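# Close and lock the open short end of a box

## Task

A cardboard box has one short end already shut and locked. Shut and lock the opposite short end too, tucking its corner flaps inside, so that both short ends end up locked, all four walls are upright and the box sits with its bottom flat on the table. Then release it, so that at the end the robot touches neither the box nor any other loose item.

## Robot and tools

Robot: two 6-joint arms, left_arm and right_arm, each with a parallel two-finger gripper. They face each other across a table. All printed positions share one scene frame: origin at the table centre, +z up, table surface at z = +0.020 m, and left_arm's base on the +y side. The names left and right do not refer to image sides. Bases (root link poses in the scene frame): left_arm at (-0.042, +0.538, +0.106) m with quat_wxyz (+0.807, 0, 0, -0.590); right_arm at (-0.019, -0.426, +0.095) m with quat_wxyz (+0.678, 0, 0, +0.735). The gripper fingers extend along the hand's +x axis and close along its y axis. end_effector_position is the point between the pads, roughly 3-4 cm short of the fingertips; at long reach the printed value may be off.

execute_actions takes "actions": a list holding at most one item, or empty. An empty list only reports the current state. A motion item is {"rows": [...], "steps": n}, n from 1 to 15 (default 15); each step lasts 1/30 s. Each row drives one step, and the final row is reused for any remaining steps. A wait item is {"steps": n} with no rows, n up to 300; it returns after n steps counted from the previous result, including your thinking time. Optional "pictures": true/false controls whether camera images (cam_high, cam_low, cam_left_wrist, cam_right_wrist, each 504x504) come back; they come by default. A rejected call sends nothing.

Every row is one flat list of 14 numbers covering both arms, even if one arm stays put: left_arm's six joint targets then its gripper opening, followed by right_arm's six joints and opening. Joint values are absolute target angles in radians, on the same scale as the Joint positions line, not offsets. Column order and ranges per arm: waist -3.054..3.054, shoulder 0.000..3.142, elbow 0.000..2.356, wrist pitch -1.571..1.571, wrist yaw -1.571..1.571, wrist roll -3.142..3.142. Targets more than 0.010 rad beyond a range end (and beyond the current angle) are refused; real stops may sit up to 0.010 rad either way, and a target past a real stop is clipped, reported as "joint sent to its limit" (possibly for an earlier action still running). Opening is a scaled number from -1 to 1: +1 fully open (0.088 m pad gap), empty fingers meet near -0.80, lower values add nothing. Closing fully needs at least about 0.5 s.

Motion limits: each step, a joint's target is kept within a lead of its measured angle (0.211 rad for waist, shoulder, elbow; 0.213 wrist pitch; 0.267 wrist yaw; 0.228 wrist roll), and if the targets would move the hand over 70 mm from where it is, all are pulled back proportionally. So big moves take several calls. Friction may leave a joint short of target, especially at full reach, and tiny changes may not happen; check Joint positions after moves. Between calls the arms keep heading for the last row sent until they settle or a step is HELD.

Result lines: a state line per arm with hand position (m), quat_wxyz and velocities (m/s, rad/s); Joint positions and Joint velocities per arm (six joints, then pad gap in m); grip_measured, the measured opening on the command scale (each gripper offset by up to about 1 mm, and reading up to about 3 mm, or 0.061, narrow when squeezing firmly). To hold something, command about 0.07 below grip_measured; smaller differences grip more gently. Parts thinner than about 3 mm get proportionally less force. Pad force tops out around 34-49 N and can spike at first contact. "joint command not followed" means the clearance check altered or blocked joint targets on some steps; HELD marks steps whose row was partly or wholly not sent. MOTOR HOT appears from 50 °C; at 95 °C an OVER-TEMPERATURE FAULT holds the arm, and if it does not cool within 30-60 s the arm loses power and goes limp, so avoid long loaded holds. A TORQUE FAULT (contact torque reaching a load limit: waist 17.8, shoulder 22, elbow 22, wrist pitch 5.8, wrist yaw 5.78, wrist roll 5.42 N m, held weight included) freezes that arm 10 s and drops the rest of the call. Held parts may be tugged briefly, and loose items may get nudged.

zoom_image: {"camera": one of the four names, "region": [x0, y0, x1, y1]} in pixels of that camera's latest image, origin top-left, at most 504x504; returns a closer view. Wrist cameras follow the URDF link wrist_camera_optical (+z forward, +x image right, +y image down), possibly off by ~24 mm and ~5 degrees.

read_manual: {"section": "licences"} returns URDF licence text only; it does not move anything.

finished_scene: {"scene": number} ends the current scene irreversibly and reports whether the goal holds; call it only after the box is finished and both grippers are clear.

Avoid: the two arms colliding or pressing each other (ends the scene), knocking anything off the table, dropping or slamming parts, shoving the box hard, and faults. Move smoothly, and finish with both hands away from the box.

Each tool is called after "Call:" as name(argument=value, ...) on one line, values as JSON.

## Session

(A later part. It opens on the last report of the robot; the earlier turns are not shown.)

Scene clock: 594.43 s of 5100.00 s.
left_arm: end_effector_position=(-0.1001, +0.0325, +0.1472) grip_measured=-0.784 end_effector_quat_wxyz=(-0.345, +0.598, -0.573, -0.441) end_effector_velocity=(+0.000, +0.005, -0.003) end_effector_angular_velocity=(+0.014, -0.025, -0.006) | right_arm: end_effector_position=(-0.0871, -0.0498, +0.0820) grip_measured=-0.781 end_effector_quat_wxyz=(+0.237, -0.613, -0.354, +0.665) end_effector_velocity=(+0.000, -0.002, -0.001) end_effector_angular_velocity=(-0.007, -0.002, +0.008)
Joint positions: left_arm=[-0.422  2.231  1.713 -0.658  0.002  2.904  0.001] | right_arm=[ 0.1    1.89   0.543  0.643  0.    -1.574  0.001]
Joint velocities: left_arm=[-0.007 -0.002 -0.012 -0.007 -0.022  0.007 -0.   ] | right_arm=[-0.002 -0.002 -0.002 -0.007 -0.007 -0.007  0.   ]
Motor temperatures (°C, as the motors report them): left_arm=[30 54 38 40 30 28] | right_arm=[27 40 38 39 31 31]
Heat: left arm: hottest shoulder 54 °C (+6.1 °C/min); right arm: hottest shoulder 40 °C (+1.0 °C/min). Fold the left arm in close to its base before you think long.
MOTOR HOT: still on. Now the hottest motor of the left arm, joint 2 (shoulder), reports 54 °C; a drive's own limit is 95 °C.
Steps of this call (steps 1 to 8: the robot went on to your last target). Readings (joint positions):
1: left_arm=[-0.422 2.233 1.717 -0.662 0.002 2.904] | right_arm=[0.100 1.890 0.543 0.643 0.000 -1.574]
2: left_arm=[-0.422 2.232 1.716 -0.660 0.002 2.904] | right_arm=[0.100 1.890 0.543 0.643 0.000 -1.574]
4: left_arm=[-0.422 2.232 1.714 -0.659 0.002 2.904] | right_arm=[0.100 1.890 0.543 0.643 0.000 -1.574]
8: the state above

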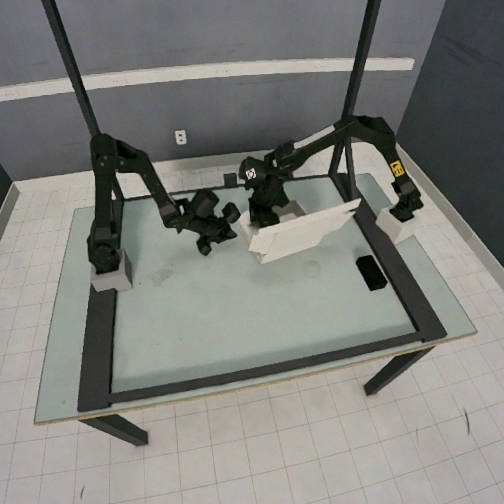

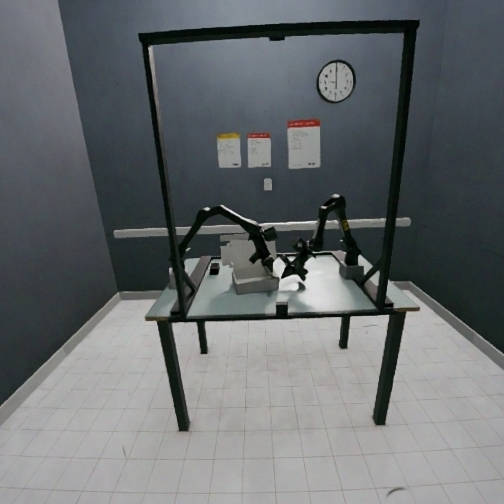

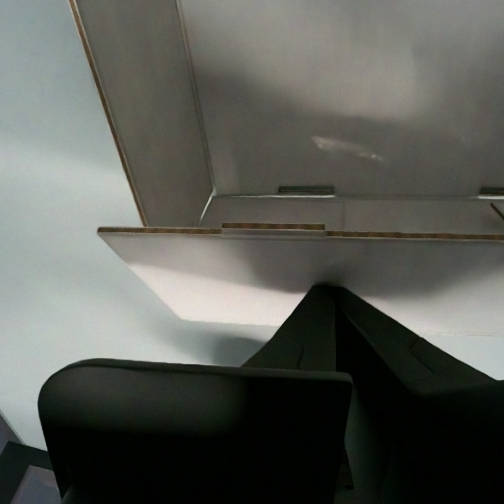

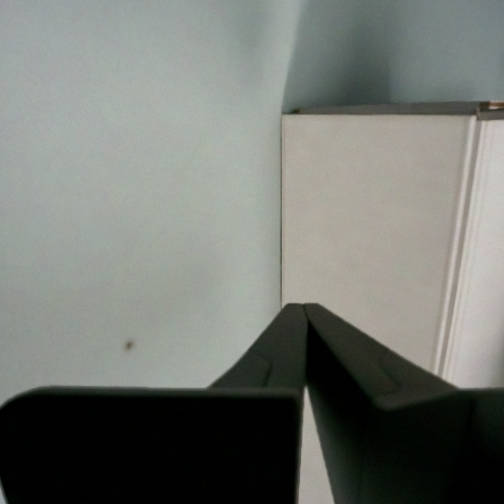

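Call:
execute_actions(actions=[{"rows": [[-0.42,2.226,1.68,-0.658,0,2.9,-0.8,0.103,1.88,0.535,0.645,0,-1.57,-0.8],[-0.42,2.222,1.67,-0.652,0,2.9,-0.8,0.103,1.88,0.535,0.645,0,-1.57,-0.8],[-0.42,2.218,1.66,-0.646,0,2.9,-0.8,0.103,1.88,0.535,0.645,0,-1.57,-0.8],[-0.42,2.214,1.65,-0.64,0,2.9,-0.8,0.103,1.88,0.535,0.645,0,-1.57,-0.8],[-0.42,2.21,1.64,-0.634,0,2.9,-0.8,0.103,1.88,0.535,0.645,0,-1.57,-0.8],[-0.42,2.207,1.63,-0.627,0,2.9,-0.8,0.103,1.88,0.535,0.645,0,-1.57,-0.8],[-0.42,2.204,1.62,-0.62,0,2.9,-0.8,0.103,1.88,0.535,0.645,0,-1.57,-0.8],[-0.42,2.201,1.61,-0.613,0,2.9,-0.8,0.103,1.88,0.535,0.645,0,-1.57,-0.8],[-0.42,2.198,1.60,-0.606,0,2.9,-0.8,0.103,1.88,0.535,0.645,0,-1.57,-0.8],[-0.42,2.195,1.59,-0.599,0,2.9,-0.8,0.103,1.88,0.535,0.645,0,-1.57,-0.8],[-0.42,2.193,1.58,-0.592,0,2.9,-0.8,0.103,1.88,0.535,0.645,0,-1.57,-0.8],[-0.42,2.191,1.57,-0.585,0,2.9,-0.8,0.103,1.88,0.535,0.645,0,-1.57,-0.8]], "steps": 15}], pictures=false)

Call:
execute_actions(actions=[{"steps": 8}])

Call:
zoom_image(camera="cam_low", region=[220, 200, 340, 310])

Scene clock: 600.90 s of 5100.00 s.
left_arm: end_effector_position=(-0.0987, +0.0430, +0.1425) grip_measured=-0.784 end_effector_quat_wxyz=(-0.339, +0.601, -0.578, -0.436) end_effector_velocity=(+0.000, +0.003, -0.004) end_effector_angular_velocity=(-0.042, +0.001, +0.007) | right_arm: end_effector_position=(-0.0871, -0.0498, +0.0820) grip_measured=-0.781 end_effector_quat_wxyz=(+0.237, -0.613, -0.354, +0.665) end_effector_velocity=(+0.001, -0.004, -0.003) end_effector_angular_velocity=(-0.019, -0.016, +0.017)
Joint positions: left_arm=[-0.422  2.183  1.607 -0.58   0.002  2.904  0.001] | right_arm=[ 0.1    1.89   0.543  0.643  0.    -1.574  0.001]
Joint velocities: left_arm=[-0.002 -0.032 -0.085  0.095 -0.007 -0.007 -0.   ] | right_arm=[-0.002 -0.002 -0.002 -0.022 -0.007 -0.022 -0.   ]
Motor temperatures (°C, as the motors report them): left_arm=[30 55 37 39 30 28] | right_arm=[27 40 38 39 31 31]
Heat: left arm: hottest shoulder 55 °C (+7.1 °C/min); right arm: hottest shoulder 40 °C (+1.0 °C/min). Fold the left arm in close to its base before you think long.
MOTOR HOT: still on. Now the hottest motor of the left arm, joint 2 (shoulder), reports 55 °C; a drive's own limit is 95 °C.
Steps of this call (steps 1 to 15: the robot went on to your last target; steps 16 to 90: nothing new was sent; then 2.97 s passed at rest; steps 91 to 105: all 15 steps of this action). Readings (joint positions):
91: left_arm=[-0.422 2.230 1.712 -0.657 0.002 2.904] | right_arm=[0.100 1.890 0.543 0.643 0.000 -1.574]
92: left_arm=[-0.422 2.228 1.708 -0.653 0.002 2.904] | right_arm=[0.100 1.890 0.543 0.643 0.000 -1.574]
94: left_arm=[-0.422 2.222 1.694 -0.645 0.002 2.904] | right_arm=[0.100 1.890 0.543 0.643 0.000 -1.574]
98: left_arm=[-0.422 2.205 1.660 -0.621 0.002 2.904] | right_arm=[0.100 1.890 0.543 0.643 0.000 -1.574]
105: the state above

Scene clock: 601.17 s of 5100.00 s.
left_arm: end_effector_position=(-0.0987, +0.0433, +0.1424) grip_measured=-0.784 end_effector_quat_wxyz=(-0.338, +0.602, -0.579, -0.435) end_effector_velocity=(-0.000, -0.001, +0.003) end_effector_angular_velocity=(-0.013, -0.002, +0.007) | right_arm: end_effector_position=(-0.0871, -0.0498, +0.0820) grip_measured=-0.781 end_effector_quat_wxyz=(+0.237, -0.613, -0.354, +0.665) end_effector_velocity=(+0.002, +0.000, +0.000) end_effector_angular_velocity=(-0.004, +0.010, -0.006)
Joint positions: left_arm=[-0.422  2.18   1.601 -0.574  0.002  2.904  0.001] | right_arm=[ 0.1    1.89   0.543  0.643  0.    -1.574  0.001]
Joint velocities: left_arm=[-0.002 -0.007 -0.002  0.007 -0.007 -0.007  0.   ] | right_arm=[-0.007 -0.002  0.002 -0.007 -0.007  0.007 -0.   ]
Motor temperatures (°C, as the motors report them): left_arm=[30 55 37 39 30 28] | right_arm=[27 40 38 39 31 31]
Heat: left arm: hottest shoulder 55 °C (+7.1 °C/min); right arm: hottest shoulder 40 °C (+1.0 °C/min). Fold the left arm in close to its base before you think long.
MOTOR HOT: still on. Now the hottest motor of the left arm, joint 2 (shoulder), reports 55 °C; a drive's own limit is 95 °C.
Steps of this call (steps 1 to 8: the robot went on to your last target). Readings (joint positions):
1: left_arm=[-0.422 2.182 1.605 -0.577 0.002 2.904] | right_arm=[0.100 1.890 0.543 0.643 0.000 -1.574]
2: left_arm=[-0.422 2.182 1.604 -0.577 0.002 2.904] | right_arm=[0.100 1.890 0.543 0.643 0.000 -1.574]
4: left_arm=[-0.422 2.181 1.602 -0.575 0.002 2.904] | right_arm=[0.100 1.890 0.543 0.643 0.000 -1.574]
8: the state above

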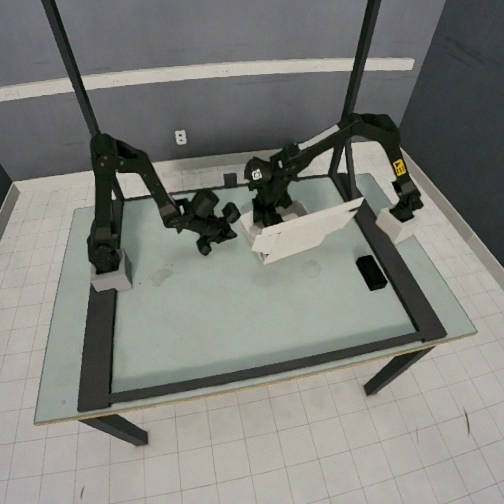

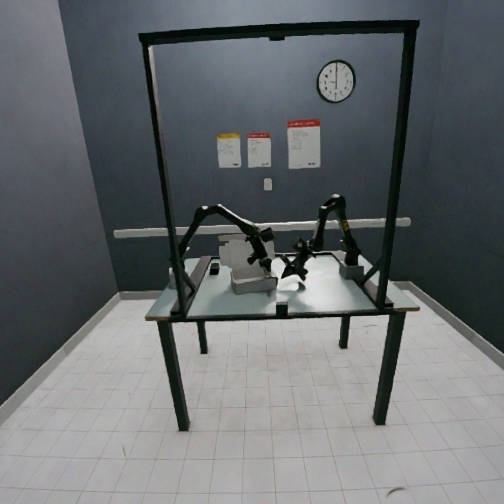

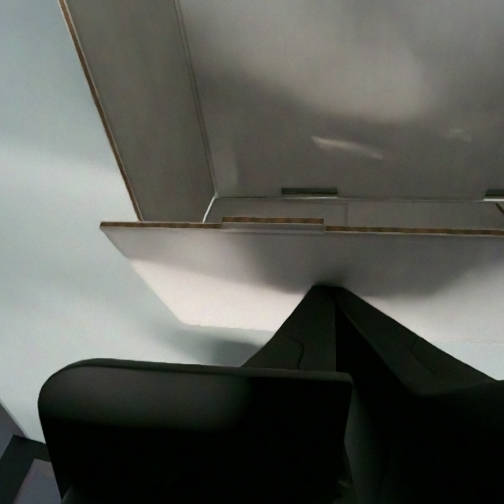

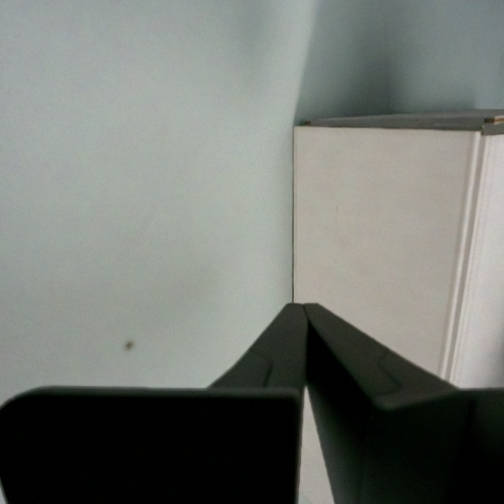

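Region (220, 200, 340, 310) of cam_low's 504x504 image, scaled by 4.200, with more detail than that image has; it fills the top 462 rows of this view, and the rest is white.

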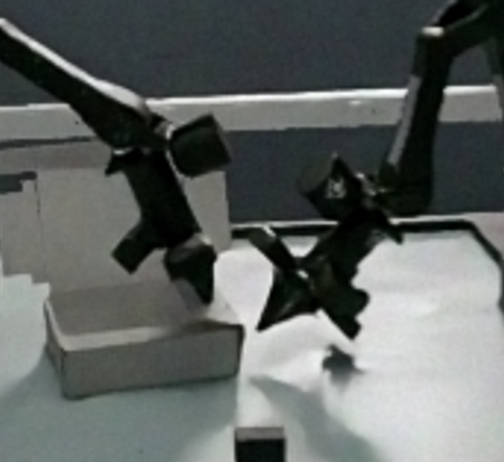

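Call:
execute_actions(actions=[{"rows": [[-0.42,2.18,1.61,-0.60,0,2.9,-0.8,0.103,1.88,0.535,0.645,0,-1.57,-0.8],[-0.42,2.18,1.63,-0.63,0,2.9,-0.8,0.103,1.88,0.535,0.645,0,-1.57,-0.8],[-0.42,2.18,1.655,-0.66,0,2.9,-0.8,0.103,1.88,0.535,0.645,0,-1.57,-0.8],[-0.42,2.18,1.68,-0.69,0,2.9,-0.8,0.103,1.88,0.535,0.645,0,-1.57,-0.8],[-0.42,2.18,1.70,-0.715,0,2.9,-0.8,0.103,1.88,0.535,0.645,0,-1.57,-0.8],[-0.42,2.18,1.72,-0.74,0,2.9,-0.8,0.103,1.88,0.535,0.645,0,-1.57,-0.8],[-0.42,2.18,1.74,-0.757,0,2.9,-0.8,0.103,1.88,0.535,0.645,0,-1.57,-0.8],[-0.42,2.18,1.745,-0.757,0,2.9,-0.8,0.103,1.88,0.535,0.645,0,-1.57,-0.8],[-0.42,2.165,1.73,-0.75,0,2.9,-0.8,0.103,1.88,0.535,0.645,0,-1.57,-0.8],[-0.42,2.15,1.71,-0.743,0,2.9,-0.8,0.103,1.88,0.535,0.645,0,-1.57,-0.8],[-0.42,2.14,1.69,-0.736,0,2.9,-0.8,0.103,1.88,0.535,0.645,0,-1.57,-0.8],[-0.42,2.128,1.67,-0.73,0,2.9,-0.8,0.103,1.88,0.535,0.645,0,-1.57,-0.8],[-0.42,2.118,1.65,-0.725,0,2.9,-0.8,0.103,1.88,0.535,0.645,0,-1.57,-0.8]], "steps": 15}], pictures=false)

Call:
execute_actions(actions=[{"steps": 8}])

Call:
zoom_image(camera="cam_low", region=[220, 200, 340, 310])

Scene clock: 607.10 s of 5100.00 s.
left_arm: end_effector_position=(-0.0975, +0.0523, +0.1719) grip_measured=-0.784 end_effector_quat_wxyz=(-0.352, +0.595, -0.568, -0.446) end_effector_velocity=(+0.008, +0.048, -0.010) end_effector_angular_velocity=(+0.080, -0.013, +0.012) | right_arm: end_effector_position=(-0.0871, -0.0498, +0.0820) grip_measured=-0.781 end_effector_quat_wxyz=(+0.237, -0.613, -0.354, +0.665) end_effector_velocity=(+0.002, -0.001, -0.001) end_effector_angular_velocity=(-0.007, -0.000, -0.013)
Joint positions: left_arm=[-0.422  2.143  1.677 -0.732  0.002  2.904  0.001] | right_arm=[ 0.1    1.89   0.543  0.643  0.    -1.574  0.001]
Joint velocities: left_arm=[ 0.002 -0.125 -0.212  0.007 -0.007 -0.007 -0.   ] | right_arm=[-0.002 -0.002 -0.002 -0.007  0.007  0.007 -0.   ]
Motor temperatures (°C, as the motors report them): left_arm=[30 54 37 39 30 28] | right_arm=[27 40 37 39 31 31]
Heat: left arm: hottest shoulder 54 °C (+4.1 °C/min); right arm: hottest shoulder 40 °C (+1.0 °C/min). Fold the left arm in close to its base before you think long.
MOTOR HOT: still on. Now the hottest motor of the left arm, joint 2 (shoulder), reports 54 °C; a drive's own limit is 95 °C.
Steps of this call (steps 1 to 15: the robot went on to your last target; steps 16 to 90: nothing new was sent; then 2.43 s passed at rest; steps 91 to 105: all 15 steps of this action). Readings (joint positions):
91: left_arm=[-0.422 2.179 1.602 -0.574 0.002 2.904] | right_arm=[0.100 1.890 0.543 0.643 0.000 -1.574]
92: left_arm=[-0.422 2.179 1.609 -0.583 0.002 2.904] | right_arm=[0.100 1.890 0.543 0.643 0.000 -1.574]
94: left_arm=[-0.422 2.179 1.631 -0.628 0.002 2.904] | right_arm=[0.100 1.890 0.543 0.643 0.000 -1.574]
98: left_arm=[-0.422 2.179 1.691 -0.721 0.002 2.904] | right_arm=[0.100 1.890 0.543 0.643 0.000 -1.574]
105: the state above

Scene clock: 607.37 s of 5100.00 s.
left_arm: end_effector_position=(-0.0971, +0.0559, +0.1689) grip_measured=-0.784 end_effector_quat_wxyz=(-0.355, +0.594, -0.566, -0.448) end_effector_velocity=(-0.002, +0.003, +0.000) end_effector_angular_velocity=(+0.007, -0.005, +0.002) | right_arm: end_effector_position=(-0.0871, -0.0498, +0.0820) grip_measured=-0.781 end_effector_quat_wxyz=(+0.237, -0.613, -0.354, +0.665) end_effector_velocity=(-0.002, -0.000, +0.000) end_effector_angular_velocity=(-0.002, -0.001, +0.013)
Joint positions: left_arm=[-0.422  2.138  1.66  -0.728  0.002  2.904  0.001] | right_arm=[ 0.1    1.89   0.543  0.643  0.    -1.574  0.001]
Joint velocities: left_arm=[-0.007 -0.007 -0.007 -0.007 -0.007 -0.007 -0.   ] | right_arm=[ 0.002 -0.002  0.002 -0.007 -0.007 -0.007 -0.   ]
Motor temperatures (°C, as the motors report them): left_arm=[30 54 37 39 30 28] | right_arm=[27 40 37 39 31 31]
Heat: left arm: hottest shoulder 54 °C (+4.0 °C/min); right arm: hottest shoulder 40 °C (+1.0 °C/min). Fold the left arm in close to its base before you think long.
MOTOR HOT: still on. Now the hottest motor of the left arm, joint 2 (shoulder), reports 54 °C; a drive's own limit is 95 °C.
Steps of this call (steps 1 to 8: the robot went on to your last target). Readings (joint positions):
1: left_arm=[-0.422 2.140 1.671 -0.731 0.002 2.904] | right_arm=[0.100 1.890 0.543 0.643 0.000 -1.574]
2: left_arm=[-0.422 2.138 1.667 -0.730 0.002 2.904] | right_arm=[0.100 1.890 0.543 0.643 0.000 -1.574]
4: left_arm=[-0.422 2.138 1.663 -0.729 0.002 2.904] | right_arm=[0.100 1.890 0.543 0.643 0.000 -1.574]
8: the state above

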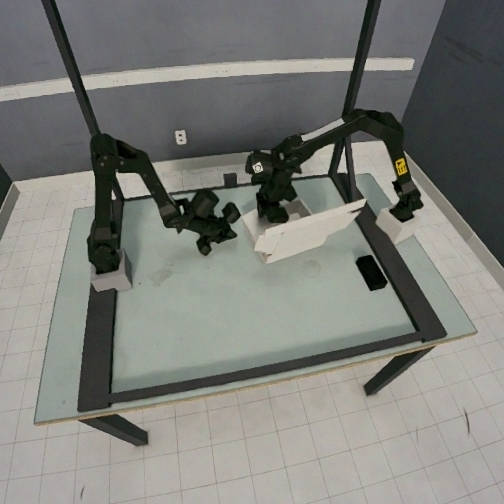

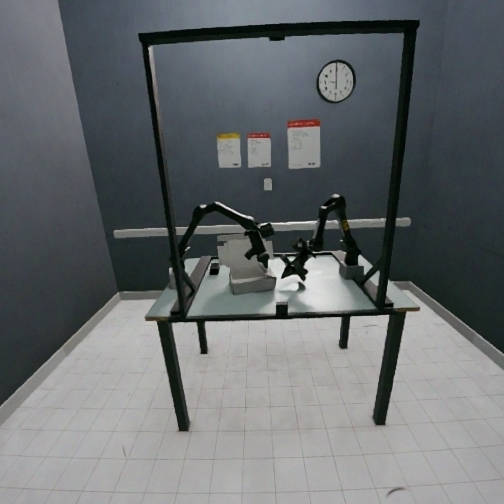

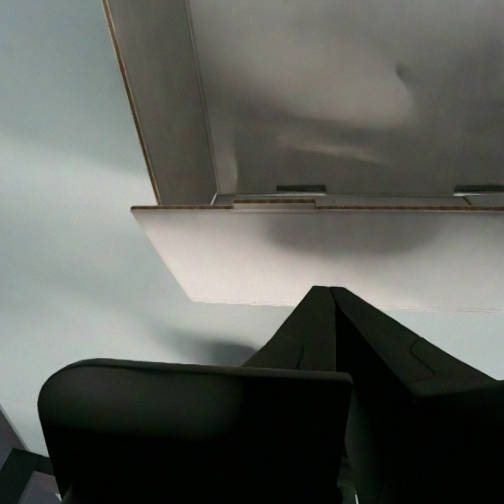

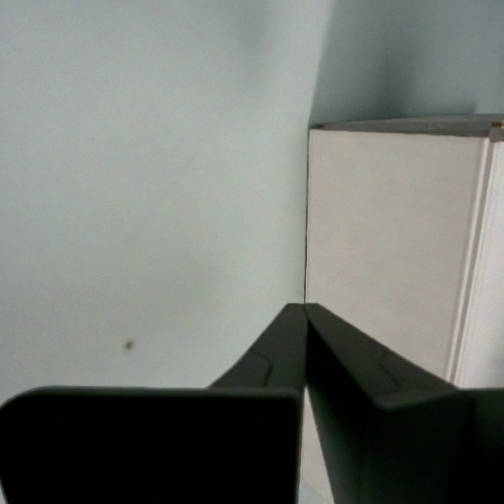

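Region (220, 200, 340, 310) of cam_low's 504x504 image, scaled by 4.200, with more detail than that image has; it fills the top 462 rows of this view, and the rest is white.

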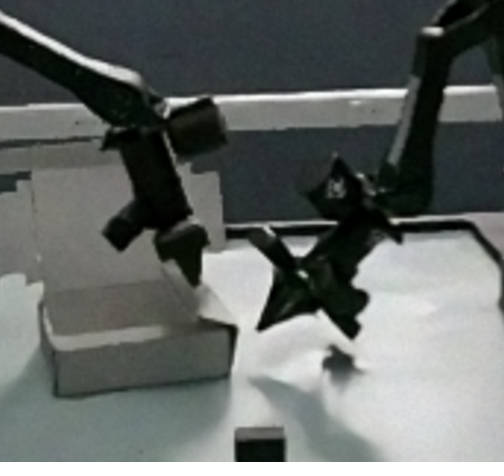

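Call:
execute_actions(actions=[{"rows": [[-0.42,2.115,1.63,-0.712,0,2.9,-0.8,0.103,1.89,0.55,0.64,0,-1.57,-0.8],[-0.42,2.105,1.61,-0.698,0,2.9,-0.8,0.103,1.90,0.565,0.635,0,-1.57,-0.8],[-0.42,2.097,1.59,-0.684,0,2.9,-0.8,0.103,1.91,0.58,0.63,0,-1.57,-0.8],[-0.42,2.09,1.57,-0.67,0,2.9,-0.8,0.103,1.92,0.595,0.624,0,-1.57,-0.8],[-0.42,2.087,1.55,-0.655,0,2.9,-0.8,0.103,1.93,0.61,0.618,0,-1.57,-0.8],[-0.42,2.09,1.54,-0.642,0,2.9,-0.8,0.103,1.94,0.628,0.61,0,-1.57,-0.8],[-0.42,2.10,1.53,-0.628,0,2.9,-0.8,0.103,1.95,0.645,0.604,0,-1.57,-0.8],[-0.42,2.108,1.52,-0.614,0,2.9,-0.8,0.103,1.96,0.665,0.596,0,-1.57,-0.8],[-0.42,2.114,1.51,-0.60,0,2.9,-0.8,0.103,1.96,0.665,0.596,0,-1.57,-0.8],[-0.42,2.12,1.50,-0.586,0,2.9,-0.8,0.103,1.96,0.665,0.596,0,-1.57,-0.8],[-0.42,2.126,1.49,-0.572,0,2.9,-0.8,0.103,1.96,0.665,0.596,0,-1.57,-0.8],[-0.42,2.132,1.48,-0.558,0,2.9,-0.8,0.103,1.96,0.665,0.596,0,-1.57,-0.8],[-0.42,2.138,1.47,-0.544,0,2.9,-0.8,0.103,1.96,0.665,0.596,0,-1.57,-0.8],[-0.42,2.144,1.46,-0.53,0,2.9,-0.8,0.103,1.96,0.665,0.596,0,-1.57,-0.8]], "steps": 15}], pictures=false)

Call:
execute_actions(actions=[{"steps": 10}])

Call:
zoom_image(camera="cam_low", region=[220, 200, 340, 310])

Scene clock: 613.80 s of 5100.00 s.
left_arm: end_effector_position=(-0.0966, +0.0648, +0.1436) grip_measured=-0.784 end_effector_quat_wxyz=(-0.343, +0.599, -0.576, -0.439) end_effector_velocity=(-0.001, +0.016, -0.055) end_effector_angular_velocity=(-0.003, -0.004, +0.002) | right_arm: end_effector_position=(-0.0921, -0.0220, +0.0857) grip_measured=-0.781 end_effector_quat_wxyz=(+0.241, -0.611, -0.358, +0.664) end_effector_velocity=(-0.002, -0.003, -0.008) end_effector_angular_velocity=(-0.033, +0.004, +0.003)
Joint positions: left_arm=[-0.423  2.109  1.497 -0.556  0.002  2.904  0.001] | right_arm=[ 0.1    1.947  0.656  0.6    0.    -1.574  0.001]
Joint velocities: left_arm=[-0.007  0.017 -0.208  0.227 -0.007 -0.007 -0.   ] | right_arm=[ 0.002  0.017  0.007 -0.022 -0.007  0.007 -0.   ]
Motor temperatures (°C, as the motors report them): left_arm=[30 56 37 39 30 28] | right_arm=[27 41 37 39 31 31]
Heat: left arm: hottest shoulder 56 °C (+5.0 °C/min); right arm: hottest shoulder 41 °C (+2.0 °C/min). Fold the left arm in close to its base before you think long.
MOTOR HOT: still on. Now the hottest motor of the left arm, joint 2 (shoulder), reports 56 °C; a drive's own limit is 95 °C.
Steps of this call (steps 1 to 30: the robot went on to your last target; steps 31 to 90: nothing new was sent; then 2.93 s passed at rest; steps 91 to 105: all 15 steps of this action). Readings (joint positions):
91: left_arm=[-0.422 2.136 1.657 -0.725 0.002 2.904] | right_arm=[0.100 1.890 0.543 0.643 0.000 -1.574]
92: left_arm=[-0.422 2.133 1.650 -0.717 0.002 2.904] | right_arm=[0.100 1.890 0.544 0.643 0.000 -1.574]
94: left_arm=[-0.422 2.122 1.623 -0.700 0.002 2.904] | right_arm=[0.100 1.894 0.555 0.635 0.000 -1.574]
98: left_arm=[-0.422 2.109 1.562 -0.651 0.002 2.904] | right_arm=[0.100 1.925 0.612 0.615 0.000 -1.574]
105: the state above

Scene clock: 614.13 s of 5100.00 s.
left_arm: end_effector_position=(-0.0972, +0.0653, +0.1392) grip_measured=-0.784 end_effector_quat_wxyz=(-0.342, +0.599, -0.577, -0.437) end_effector_velocity=(-0.002, +0.001, -0.001) end_effector_angular_velocity=(-0.001, +0.010, +0.001) | right_arm: end_effector_position=(-0.0921, -0.0223, +0.0847) grip_measured=-0.781 end_effector_quat_wxyz=(+0.240, -0.611, -0.357, +0.664) end_effector_velocity=(+0.002, -0.001, -0.001) end_effector_angular_velocity=(-0.005, -0.011, -0.003)
Joint positions: left_arm=[-0.424  2.112  1.481 -0.533  0.003  2.904  0.001] | right_arm=[ 0.1    1.949  0.656  0.598  0.    -1.574  0.001]
Joint velocities: left_arm=[-0.002 -0.002 -0.007  0.007  0.007 -0.007 -0.   ] | right_arm=[-0.002 -0.002 -0.002 -0.007  0.007 -0.007 -0.   ]
Motor temperatures (°C, as the motors report them): left_arm=[30 56 37 39 30 28] | right_arm=[27 41 37 39 31 31]
Heat: left arm: hottest shoulder 56 °C (+5.1 °C/min); right arm: hottest shoulder 41 °C (+2.0 °C/min). Fold the left arm in close to its base before you think long.
MOTOR HOT: still on. Now the hottest motor of the left arm, joint 2 (shoulder), reports 56 °C; a drive's own limit is 95 °C.
Steps of this call (steps 1 to 10: the robot went on to your last target). Readings (joint positions):
1: left_arm=[-0.423 2.110 1.491 -0.548 0.003 2.904] | right_arm=[0.100 1.948 0.656 0.599 0.000 -1.574]
2: left_arm=[-0.423 2.111 1.487 -0.543 0.003 2.904] | right_arm=[0.100 1.948 0.656 0.598 0.000 -1.574]
4: left_arm=[-0.424 2.112 1.483 -0.538 0.003 2.904] | right_arm=[0.100 1.949 0.656 0.598 0.000 -1.574]
8: left_arm=[-0.424 2.112 1.481 -0.533 0.003 2.904] | right_arm=[0.100 1.949 0.656 0.598 0.000 -1.574]
10: the state above

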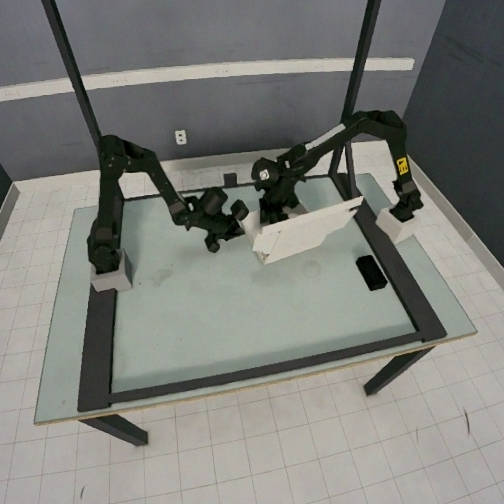

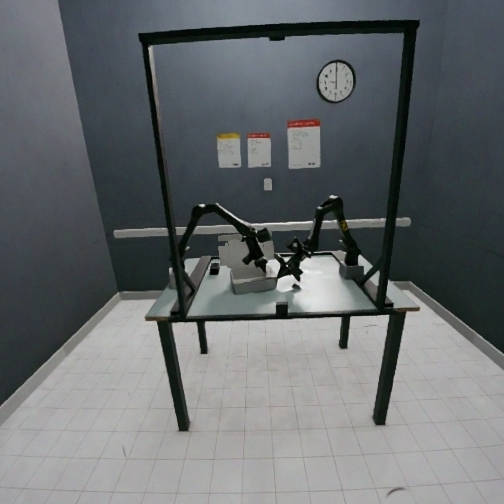

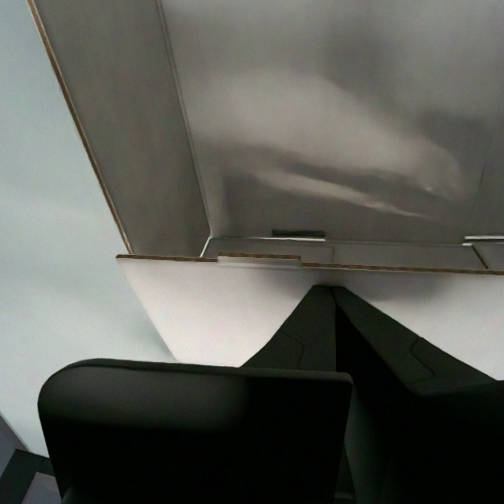

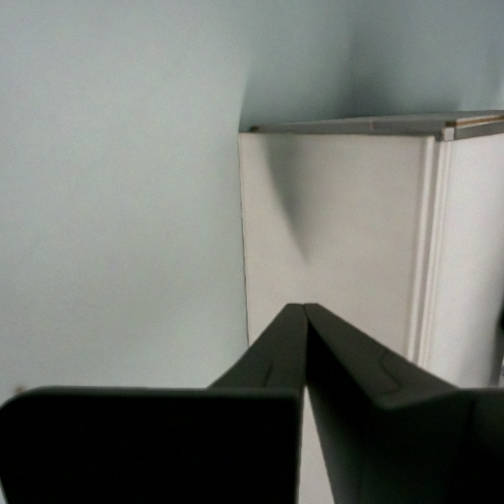

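Region (220, 200, 340, 310) of cam_low's 504x504 image, scaled by 4.200, with more detail than that image has; it fills the top 462 rows of this view, and the rest is white.

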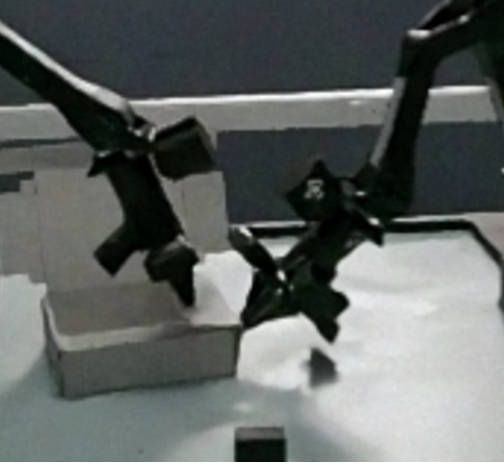

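Call:
execute_actions(actions=[{"rows": [[-0.42,2.144,1.46,-0.53,0,2.9,-0.8,0.103,1.965,0.673,0.593,0,-1.57,-0.8],[-0.42,2.144,1.46,-0.53,0,2.9,-0.8,0.103,1.97,0.681,0.59,0,-1.57,-0.8],[-0.42,2.148,1.457,-0.524,0,2.9,-0.8,0.103,1.975,0.69,0.587,0,-1.57,-0.8],[-0.42,2.152,1.454,-0.518,0,2.9,-0.8,0.103,1.975,0.69,0.587,0,-1.57,-0.8],[-0.42,2.156,1.451,-0.512,0,2.9,-0.8,0.103,1.975,0.69,0.587,0,-1.57,-0.8],[-0.42,2.16,1.448,-0.506,0,2.9,-0.8,0.103,1.975,0.69,0.587,0,-1.57,-0.8],[-0.42,2.164,1.445,-0.50,0,2.9,-0.8,0.103,1.975,0.69,0.587,0,-1.57,-0.8],[-0.42,2.168,1.442,-0.494,0,2.9,-0.8,0.103,1.975,0.69,0.587,0,-1.57,-0.8],[-0.42,2.172,1.439,-0.488,0,2.9,-0.8,0.103,1.975,0.69,0.587,0,-1.57,-0.8],[-0.42,2.176,1.436,-0.482,0,2.9,-0.8,0.103,1.975,0.69,0.587,0,-1.57,-0.8],[-0.42,2.18,1.432,-0.476,0,2.9,-0.8,0.103,1.975,0.69,0.587,0,-1.57,-0.8]], "steps": 15}])

Call:
zoom_image(camera="cam_low", region=[220, 200, 340, 310])

Scene clock: 618.47 s of 5100.00 s.
left_arm: end_effector_position=(-0.0981, +0.0646, +0.1238) grip_measured=-0.784 end_effector_quat_wxyz=(-0.342, +0.599, -0.577, -0.437) end_effector_velocity=(-0.002, +0.002, -0.002) end_effector_angular_velocity=(+0.003, +0.004, -0.012) | right_arm: end_effector_position=(-0.0934, -0.0175, +0.0845) grip_measured=-0.781 end_effector_quat_wxyz=(+0.239, -0.611, -0.357, +0.664) end_effector_velocity=(+0.000, -0.002, -0.001) end_effector_angular_velocity=(-0.009, +0.009, -0.002)
Joint positions: left_arm=[-0.425  2.138  1.456 -0.482  0.003  2.904  0.001] | right_arm=[ 0.101  1.962  0.678  0.588  0.    -1.574  0.001]
Joint velocities: left_arm=[-0.002 -0.002 -0.012  0.007  0.007  0.007 -0.   ] | right_arm=[-0.002 -0.002 -0.002 -0.007 -0.007  0.007 -0.   ]
Motor temperatures (°C, as the motors report them): left_arm=[30 55 37 39 30 28] | right_arm=[27 40 38 39 31 31]
Heat: left arm: hottest shoulder 55 °C (+3.0 °C/min); right arm: hottest shoulder 40 °C (+1.0 °C/min). Fold the left arm in close to its base before you think long.
MOTOR HOT: still on. Now the hottest motor of the left arm, joint 2 (shoulder), reports 55 °C; a drive's own limit is 95 °C.
Steps of this call (steps 1 to 30: the robot went on to your last target; steps 31 to 90: nothing new was sent; then 0.83 s passed at rest; steps 91 to 105: all 15 steps of this action). Readings (joint positions):
91: left_arm=[-0.424 2.112 1.480 -0.533 0.003 2.904] | right_arm=[0.100 1.950 0.657 0.597 0.000 -1.574]
92: left_arm=[-0.424 2.112 1.480 -0.533 0.003 2.904] | right_arm=[0.100 1.951 0.659 0.596 0.000 -1.574]
94: left_arm=[-0.424 2.113 1.479 -0.530 0.003 2.904] | right_arm=[0.100 1.958 0.670 0.592 0.000 -1.574]
98: left_arm=[-0.425 2.122 1.470 -0.512 0.003 2.904] | right_arm=[0.100 1.962 0.677 0.589 0.000 -1.574]
105: the state above

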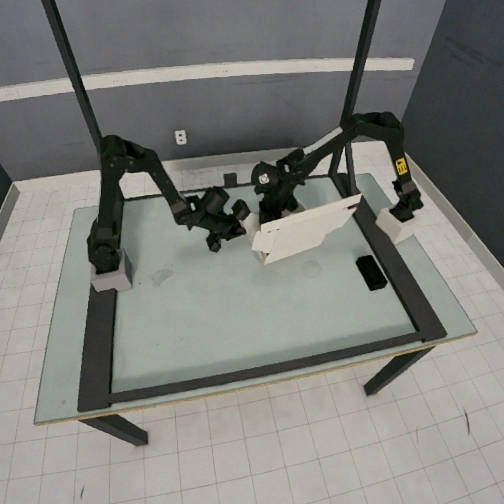

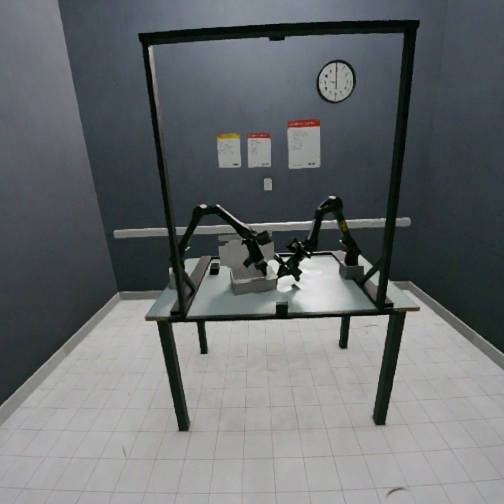

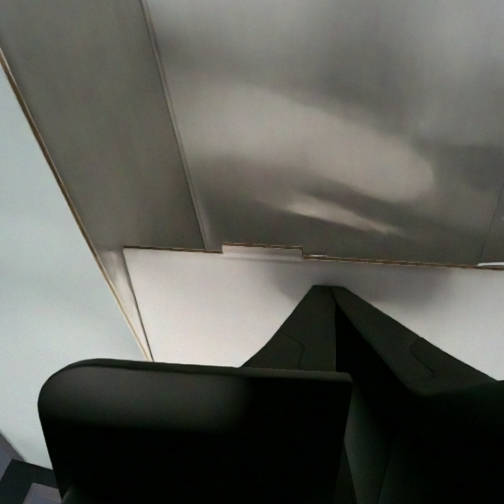

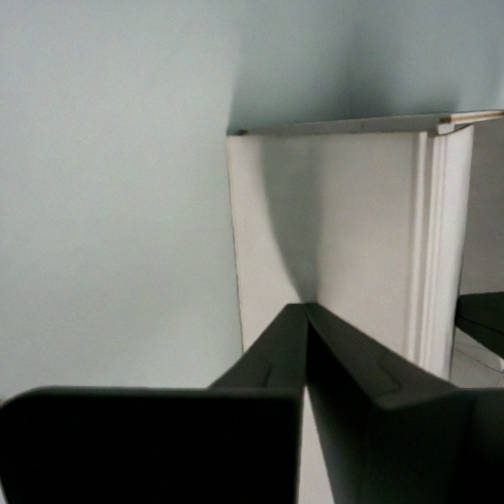

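Region (220, 200, 340, 310) of cam_low's 504x504 image, scaled by 4.200, with more detail than that image has; it fills the top 462 rows of this view, and the rest is white.

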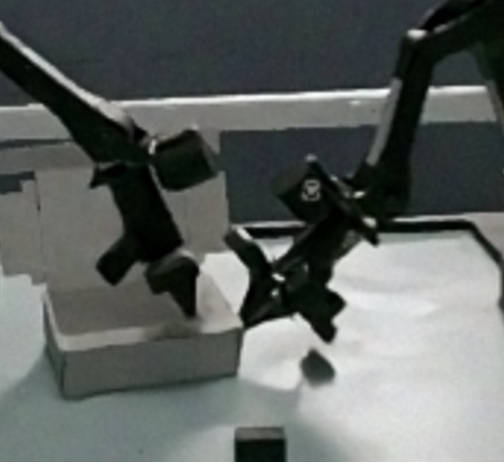

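Call:
execute_actions(actions=[{"rows": [[-0.42,2.188,1.436,-0.474,0,2.9,-0.8,0.103,1.975,0.69,0.587,0,-1.57,-0.8],[-0.42,2.196,1.442,-0.473,0,2.9,-0.8,0.103,1.975,0.69,0.587,0,-1.57,-0.8],[-0.42,2.204,1.449,-0.473,0,2.9,-0.8,0.103,1.975,0.69,0.587,0,-1.57,-0.8],[-0.42,2.212,1.457,-0.474,0,2.9,-0.8,0.103,1.975,0.69,0.587,0,-1.57,-0.8],[-0.42,2.22,1.466,-0.475,0,2.9,-0.8,0.103,1.975,0.69,0.587,0,-1.57,-0.8],[-0.42,2.228,1.476,-0.477,0,2.9,-0.8,0.103,1.975,0.69,0.587,0,-1.57,-0.8],[-0.42,2.236,1.486,-0.479,0,2.9,-0.8,0.103,1.975,0.69,0.587,0,-1.57,-0.8],[-0.42,2.244,1.497,-0.481,0,2.9,-0.8,0.103,1.975,0.69,0.587,0,-1.57,-0.8],[-0.42,2.252,1.508,-0.483,0,2.9,-0.8,0.103,1.975,0.69,0.587,0,-1.57,-0.8],[-0.42,2.26,1.519,-0.485,0,2.9,-0.8,0.103,1.975,0.69,0.587,0,-1.57,-0.8],[-0.42,2.267,1.53,-0.487,0,2.9,-0.8,0.103,1.975,0.69,0.587,0,-1.57,-0.8],[-0.42,2.274,1.54,-0.489,0,2.9,-0.8,0.103,1.975,0.69,0.587,0,-1.57,-0.8]], "steps": 15}])

Call:
zoom_image(camera="cam_low", region=[220, 200, 340, 310])

Scene clock: 624.37 s of 5100.00 s.
left_arm: end_effector_position=(-0.0981, +0.0528, +0.0968) grip_measured=-0.784 end_effector_quat_wxyz=(-0.353, +0.595, -0.568, -0.446) end_effector_velocity=(+0.006, +0.029, -0.118) end_effector_angular_velocity=(+0.254, -0.034, +0.012) | right_arm: end_effector_position=(-0.0950, -0.0189, +0.0814) grip_measured=-0.781 end_effector_quat_wxyz=(+0.234, -0.611, -0.355, +0.667) end_effector_velocity=(+0.002, -0.001, -0.001) end_effector_angular_velocity=(-0.005, -0.013, +0.013)
Joint positions: left_arm=[-0.423  2.244  1.528 -0.484  0.001  2.904  0.001] | right_arm=[ 0.104  1.968  0.679  0.583 -0.003 -1.574  0.001]
Joint velocities: left_arm=[ 0.002  0.252  0.002 -0.007 -0.007 -0.007 -0.   ] | right_arm=[-0.007 -0.002 -0.002 -0.007 -0.007 -0.022 -0.   ]
Motor temperatures (°C, as the motors report them): left_arm=[30 52 36 39 30 28] | right_arm=[27 40 38 39 31 31]
Heat: left arm: hottest shoulder 52 °C (+0.0 °C/min); right arm: hottest shoulder 40 °C (+1.0 °C/min). Fold the left arm in close to its base before you think long.
MOTOR HOT: still on. Now the hottest motor of the left arm, joint 2 (shoulder), reports 52 °C; a drive's own limit is 95 °C.
Steps of this call (steps 1 to 15: the robot went on to your last target; steps 16 to 90: nothing new was sent; then 2.40 s passed at rest; steps 91 to 105: all 15 steps of this action). Readings (joint positions):
91: left_arm=[-0.425 2.139 1.455 -0.480 0.003 2.904] | right_arm=[0.101 1.962 0.678 0.588 0.000 -1.574]
92: left_arm=[-0.425 2.141 1.455 -0.480 0.003 2.904] | right_arm=[0.101 1.962 0.678 0.588 0.000 -1.574]
94: left_arm=[-0.425 2.149 1.457 -0.477 0.003 2.904] | right_arm=[0.101 1.962 0.678 0.588 0.000 -1.574]
98: left_arm=[-0.425 2.175 1.480 -0.485 0.003 2.904] | right_arm=[0.102 1.962 0.678 0.587 0.000 -1.574]
105: the state above

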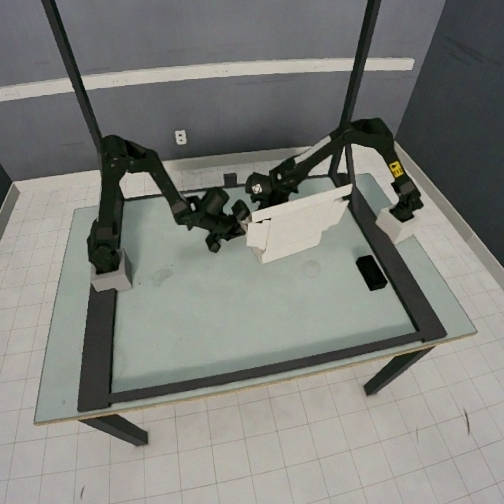

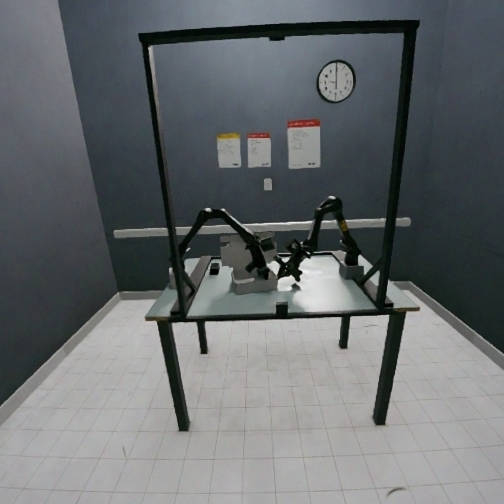

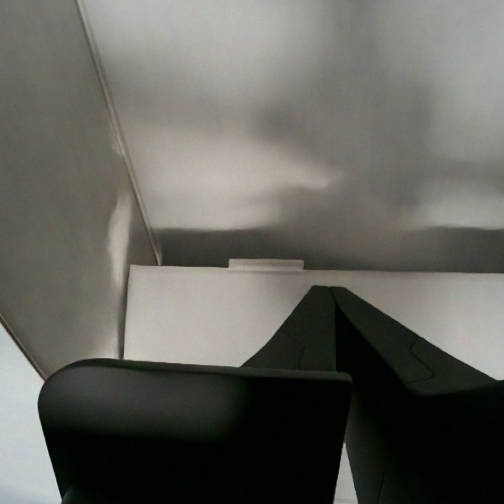

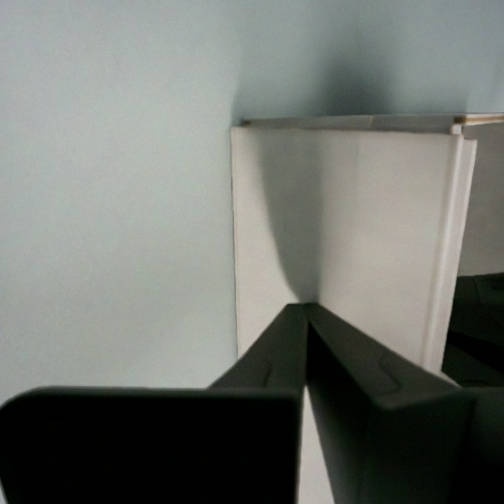

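Region (220, 200, 340, 310) of cam_low's 504x504 image, scaled by 4.200, with more detail than that image has; it fills the top 462 rows of this view, and the rest is white.

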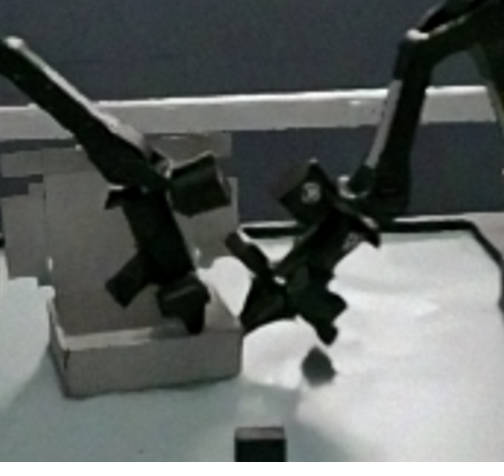

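Call:
execute_actions(actions=[{"rows": [[-0.42,2.276,1.55,-0.49,0,2.9,-0.8,0.103,1.975,0.69,0.587,0,-1.57,-0.8],[-0.42,2.279,1.56,-0.493,0,2.9,-0.8,0.103,1.975,0.69,0.587,0,-1.57,-0.8],[-0.42,2.283,1.57,-0.497,0,2.9,-0.8,0.103,1.975,0.69,0.587,0,-1.57,-0.8],[-0.42,2.287,1.58,-0.501,0,2.9,-0.8,0.103,1.975,0.69,0.587,0,-1.57,-0.8],[-0.42,2.291,1.59,-0.505,0,2.9,-0.8,0.103,1.975,0.69,0.587,0,-1.57,-0.8],[-0.42,2.295,1.60,-0.509,0,2.9,-0.8,0.103,1.975,0.69,0.587,0,-1.57,-0.8],[-0.42,2.299,1.61,-0.513,0,2.9,-0.8,0.103,1.975,0.69,0.587,0,-1.57,-0.8],[-0.42,2.303,1.62,-0.517,0,2.9,-0.8,0.103,1.975,0.69,0.587,0,-1.57,-0.8],[-0.42,2.307,1.63,-0.521,0,2.9,-0.8,0.103,1.975,0.69,0.587,0,-1.57,-0.8],[-0.42,2.311,1.64,-0.525,0,2.9,-0.8,0.103,1.975,0.69,0.587,0,-1.57,-0.8],[-0.42,2.316,1.65,-0.53,0,2.9,-0.8,0.103,1.975,0.69,0.587,0,-1.57,-0.8],[-0.42,2.322,1.66,-0.534,0,2.9,-0.8,0.103,1.975,0.69,0.587,0,-1.57,-0.8]], "steps": 15}])

Call:
zoom_image(camera="cam_low", region=[220, 200, 340, 310])

Scene clock: 628.83 s of 5100.00 s.
left_arm: end_effector_position=(-0.0976, +0.0423, +0.0896) grip_measured=-0.784 end_effector_quat_wxyz=(-0.362, +0.591, -0.559, -0.455) end_effector_velocity=(+0.001, -0.011, -0.005) end_effector_angular_velocity=(+0.012, -0.006, +0.012) | right_arm: end_effector_position=(-0.0959, -0.0190, +0.0815) grip_measured=-0.781 end_effector_quat_wxyz=(+0.234, -0.611, -0.356, +0.667) end_effector_velocity=(+0.000, -0.002, -0.001) end_effector_angular_velocity=(-0.009, +0.009, -0.002)
Joint positions: left_arm=[-0.42   2.311  1.623 -0.543  0.001  2.903  0.001] | right_arm=[ 0.106  1.968  0.679  0.584 -0.003 -1.574  0.001]
Joint velocities: left_arm=[ 0.002  0.056  0.081 -0.037 -0.007 -0.007  0.   ] | right_arm=[-0.002 -0.002 -0.002 -0.007 -0.007  0.007 -0.   ]
Motor temperatures (°C, as the motors report them): left_arm=[30 52 37 39 30 28] | right_arm=[27 40 38 39 31 31]
Heat: left arm: hottest shoulder 52 °C (-1.0 °C/min); right arm: hottest shoulder 40 °C (+1.0 °C/min). Fold the left arm in close to its base before you think long.
MOTOR HOT: still on. Now the hottest motor of the left arm, joint 2 (shoulder), reports 52 °C; a drive's own limit is 95 °C.
Steps of this call (steps 1 to 30: the robot went on to your last target; steps 31 to 90: nothing new was sent; then 0.97 s passed at rest; steps 91 to 105: all 15 steps of this action). Readings (joint positions):
91: left_arm=[-0.423 2.255 1.531 -0.488 0.001 2.904] | right_arm=[0.104 1.968 0.679 0.584 -0.003 -1.574]
92: left_arm=[-0.423 2.256 1.535 -0.491 0.001 2.904] | right_arm=[0.104 1.968 0.679 0.584 -0.003 -1.574]
94: left_arm=[-0.423 2.262 1.545 -0.499 0.001 2.904] | right_arm=[0.104 1.968 0.679 0.584 -0.003 -1.574]
98: left_arm=[-0.422 2.280 1.574 -0.517 0.001 2.904] | right_arm=[0.104 1.968 0.679 0.584 -0.003 -1.574]
105: the state above

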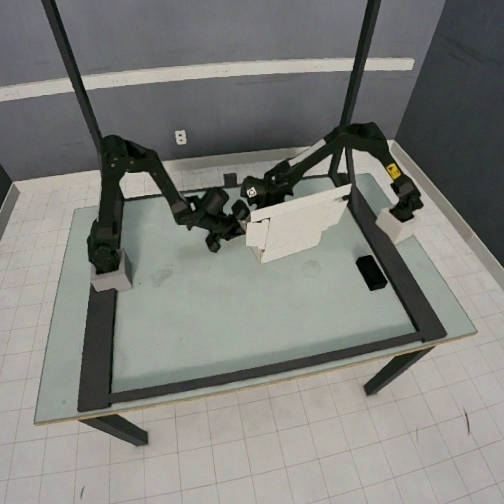

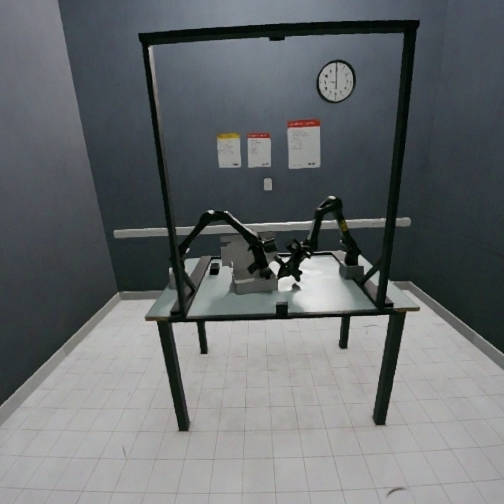

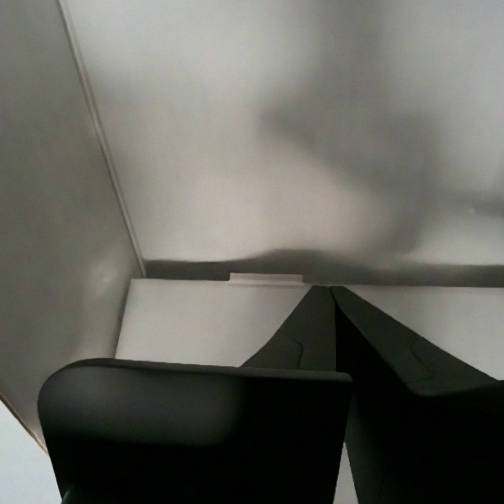

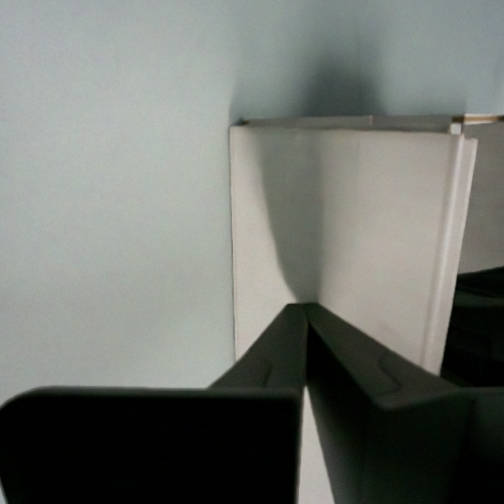

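Region (220, 200, 340, 310) of cam_low's 504x504 image, scaled by 4.200, with more detail than that image has; it fills the top 462 rows of this view, and the rest is white.

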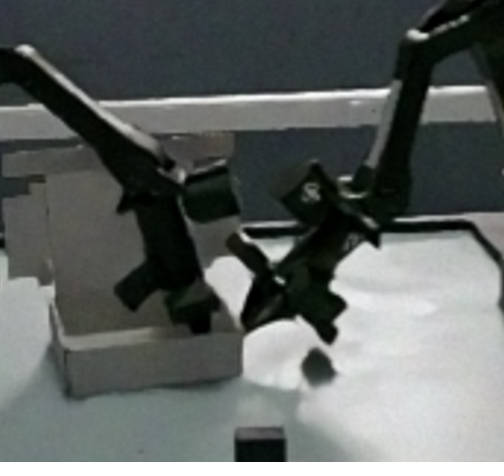

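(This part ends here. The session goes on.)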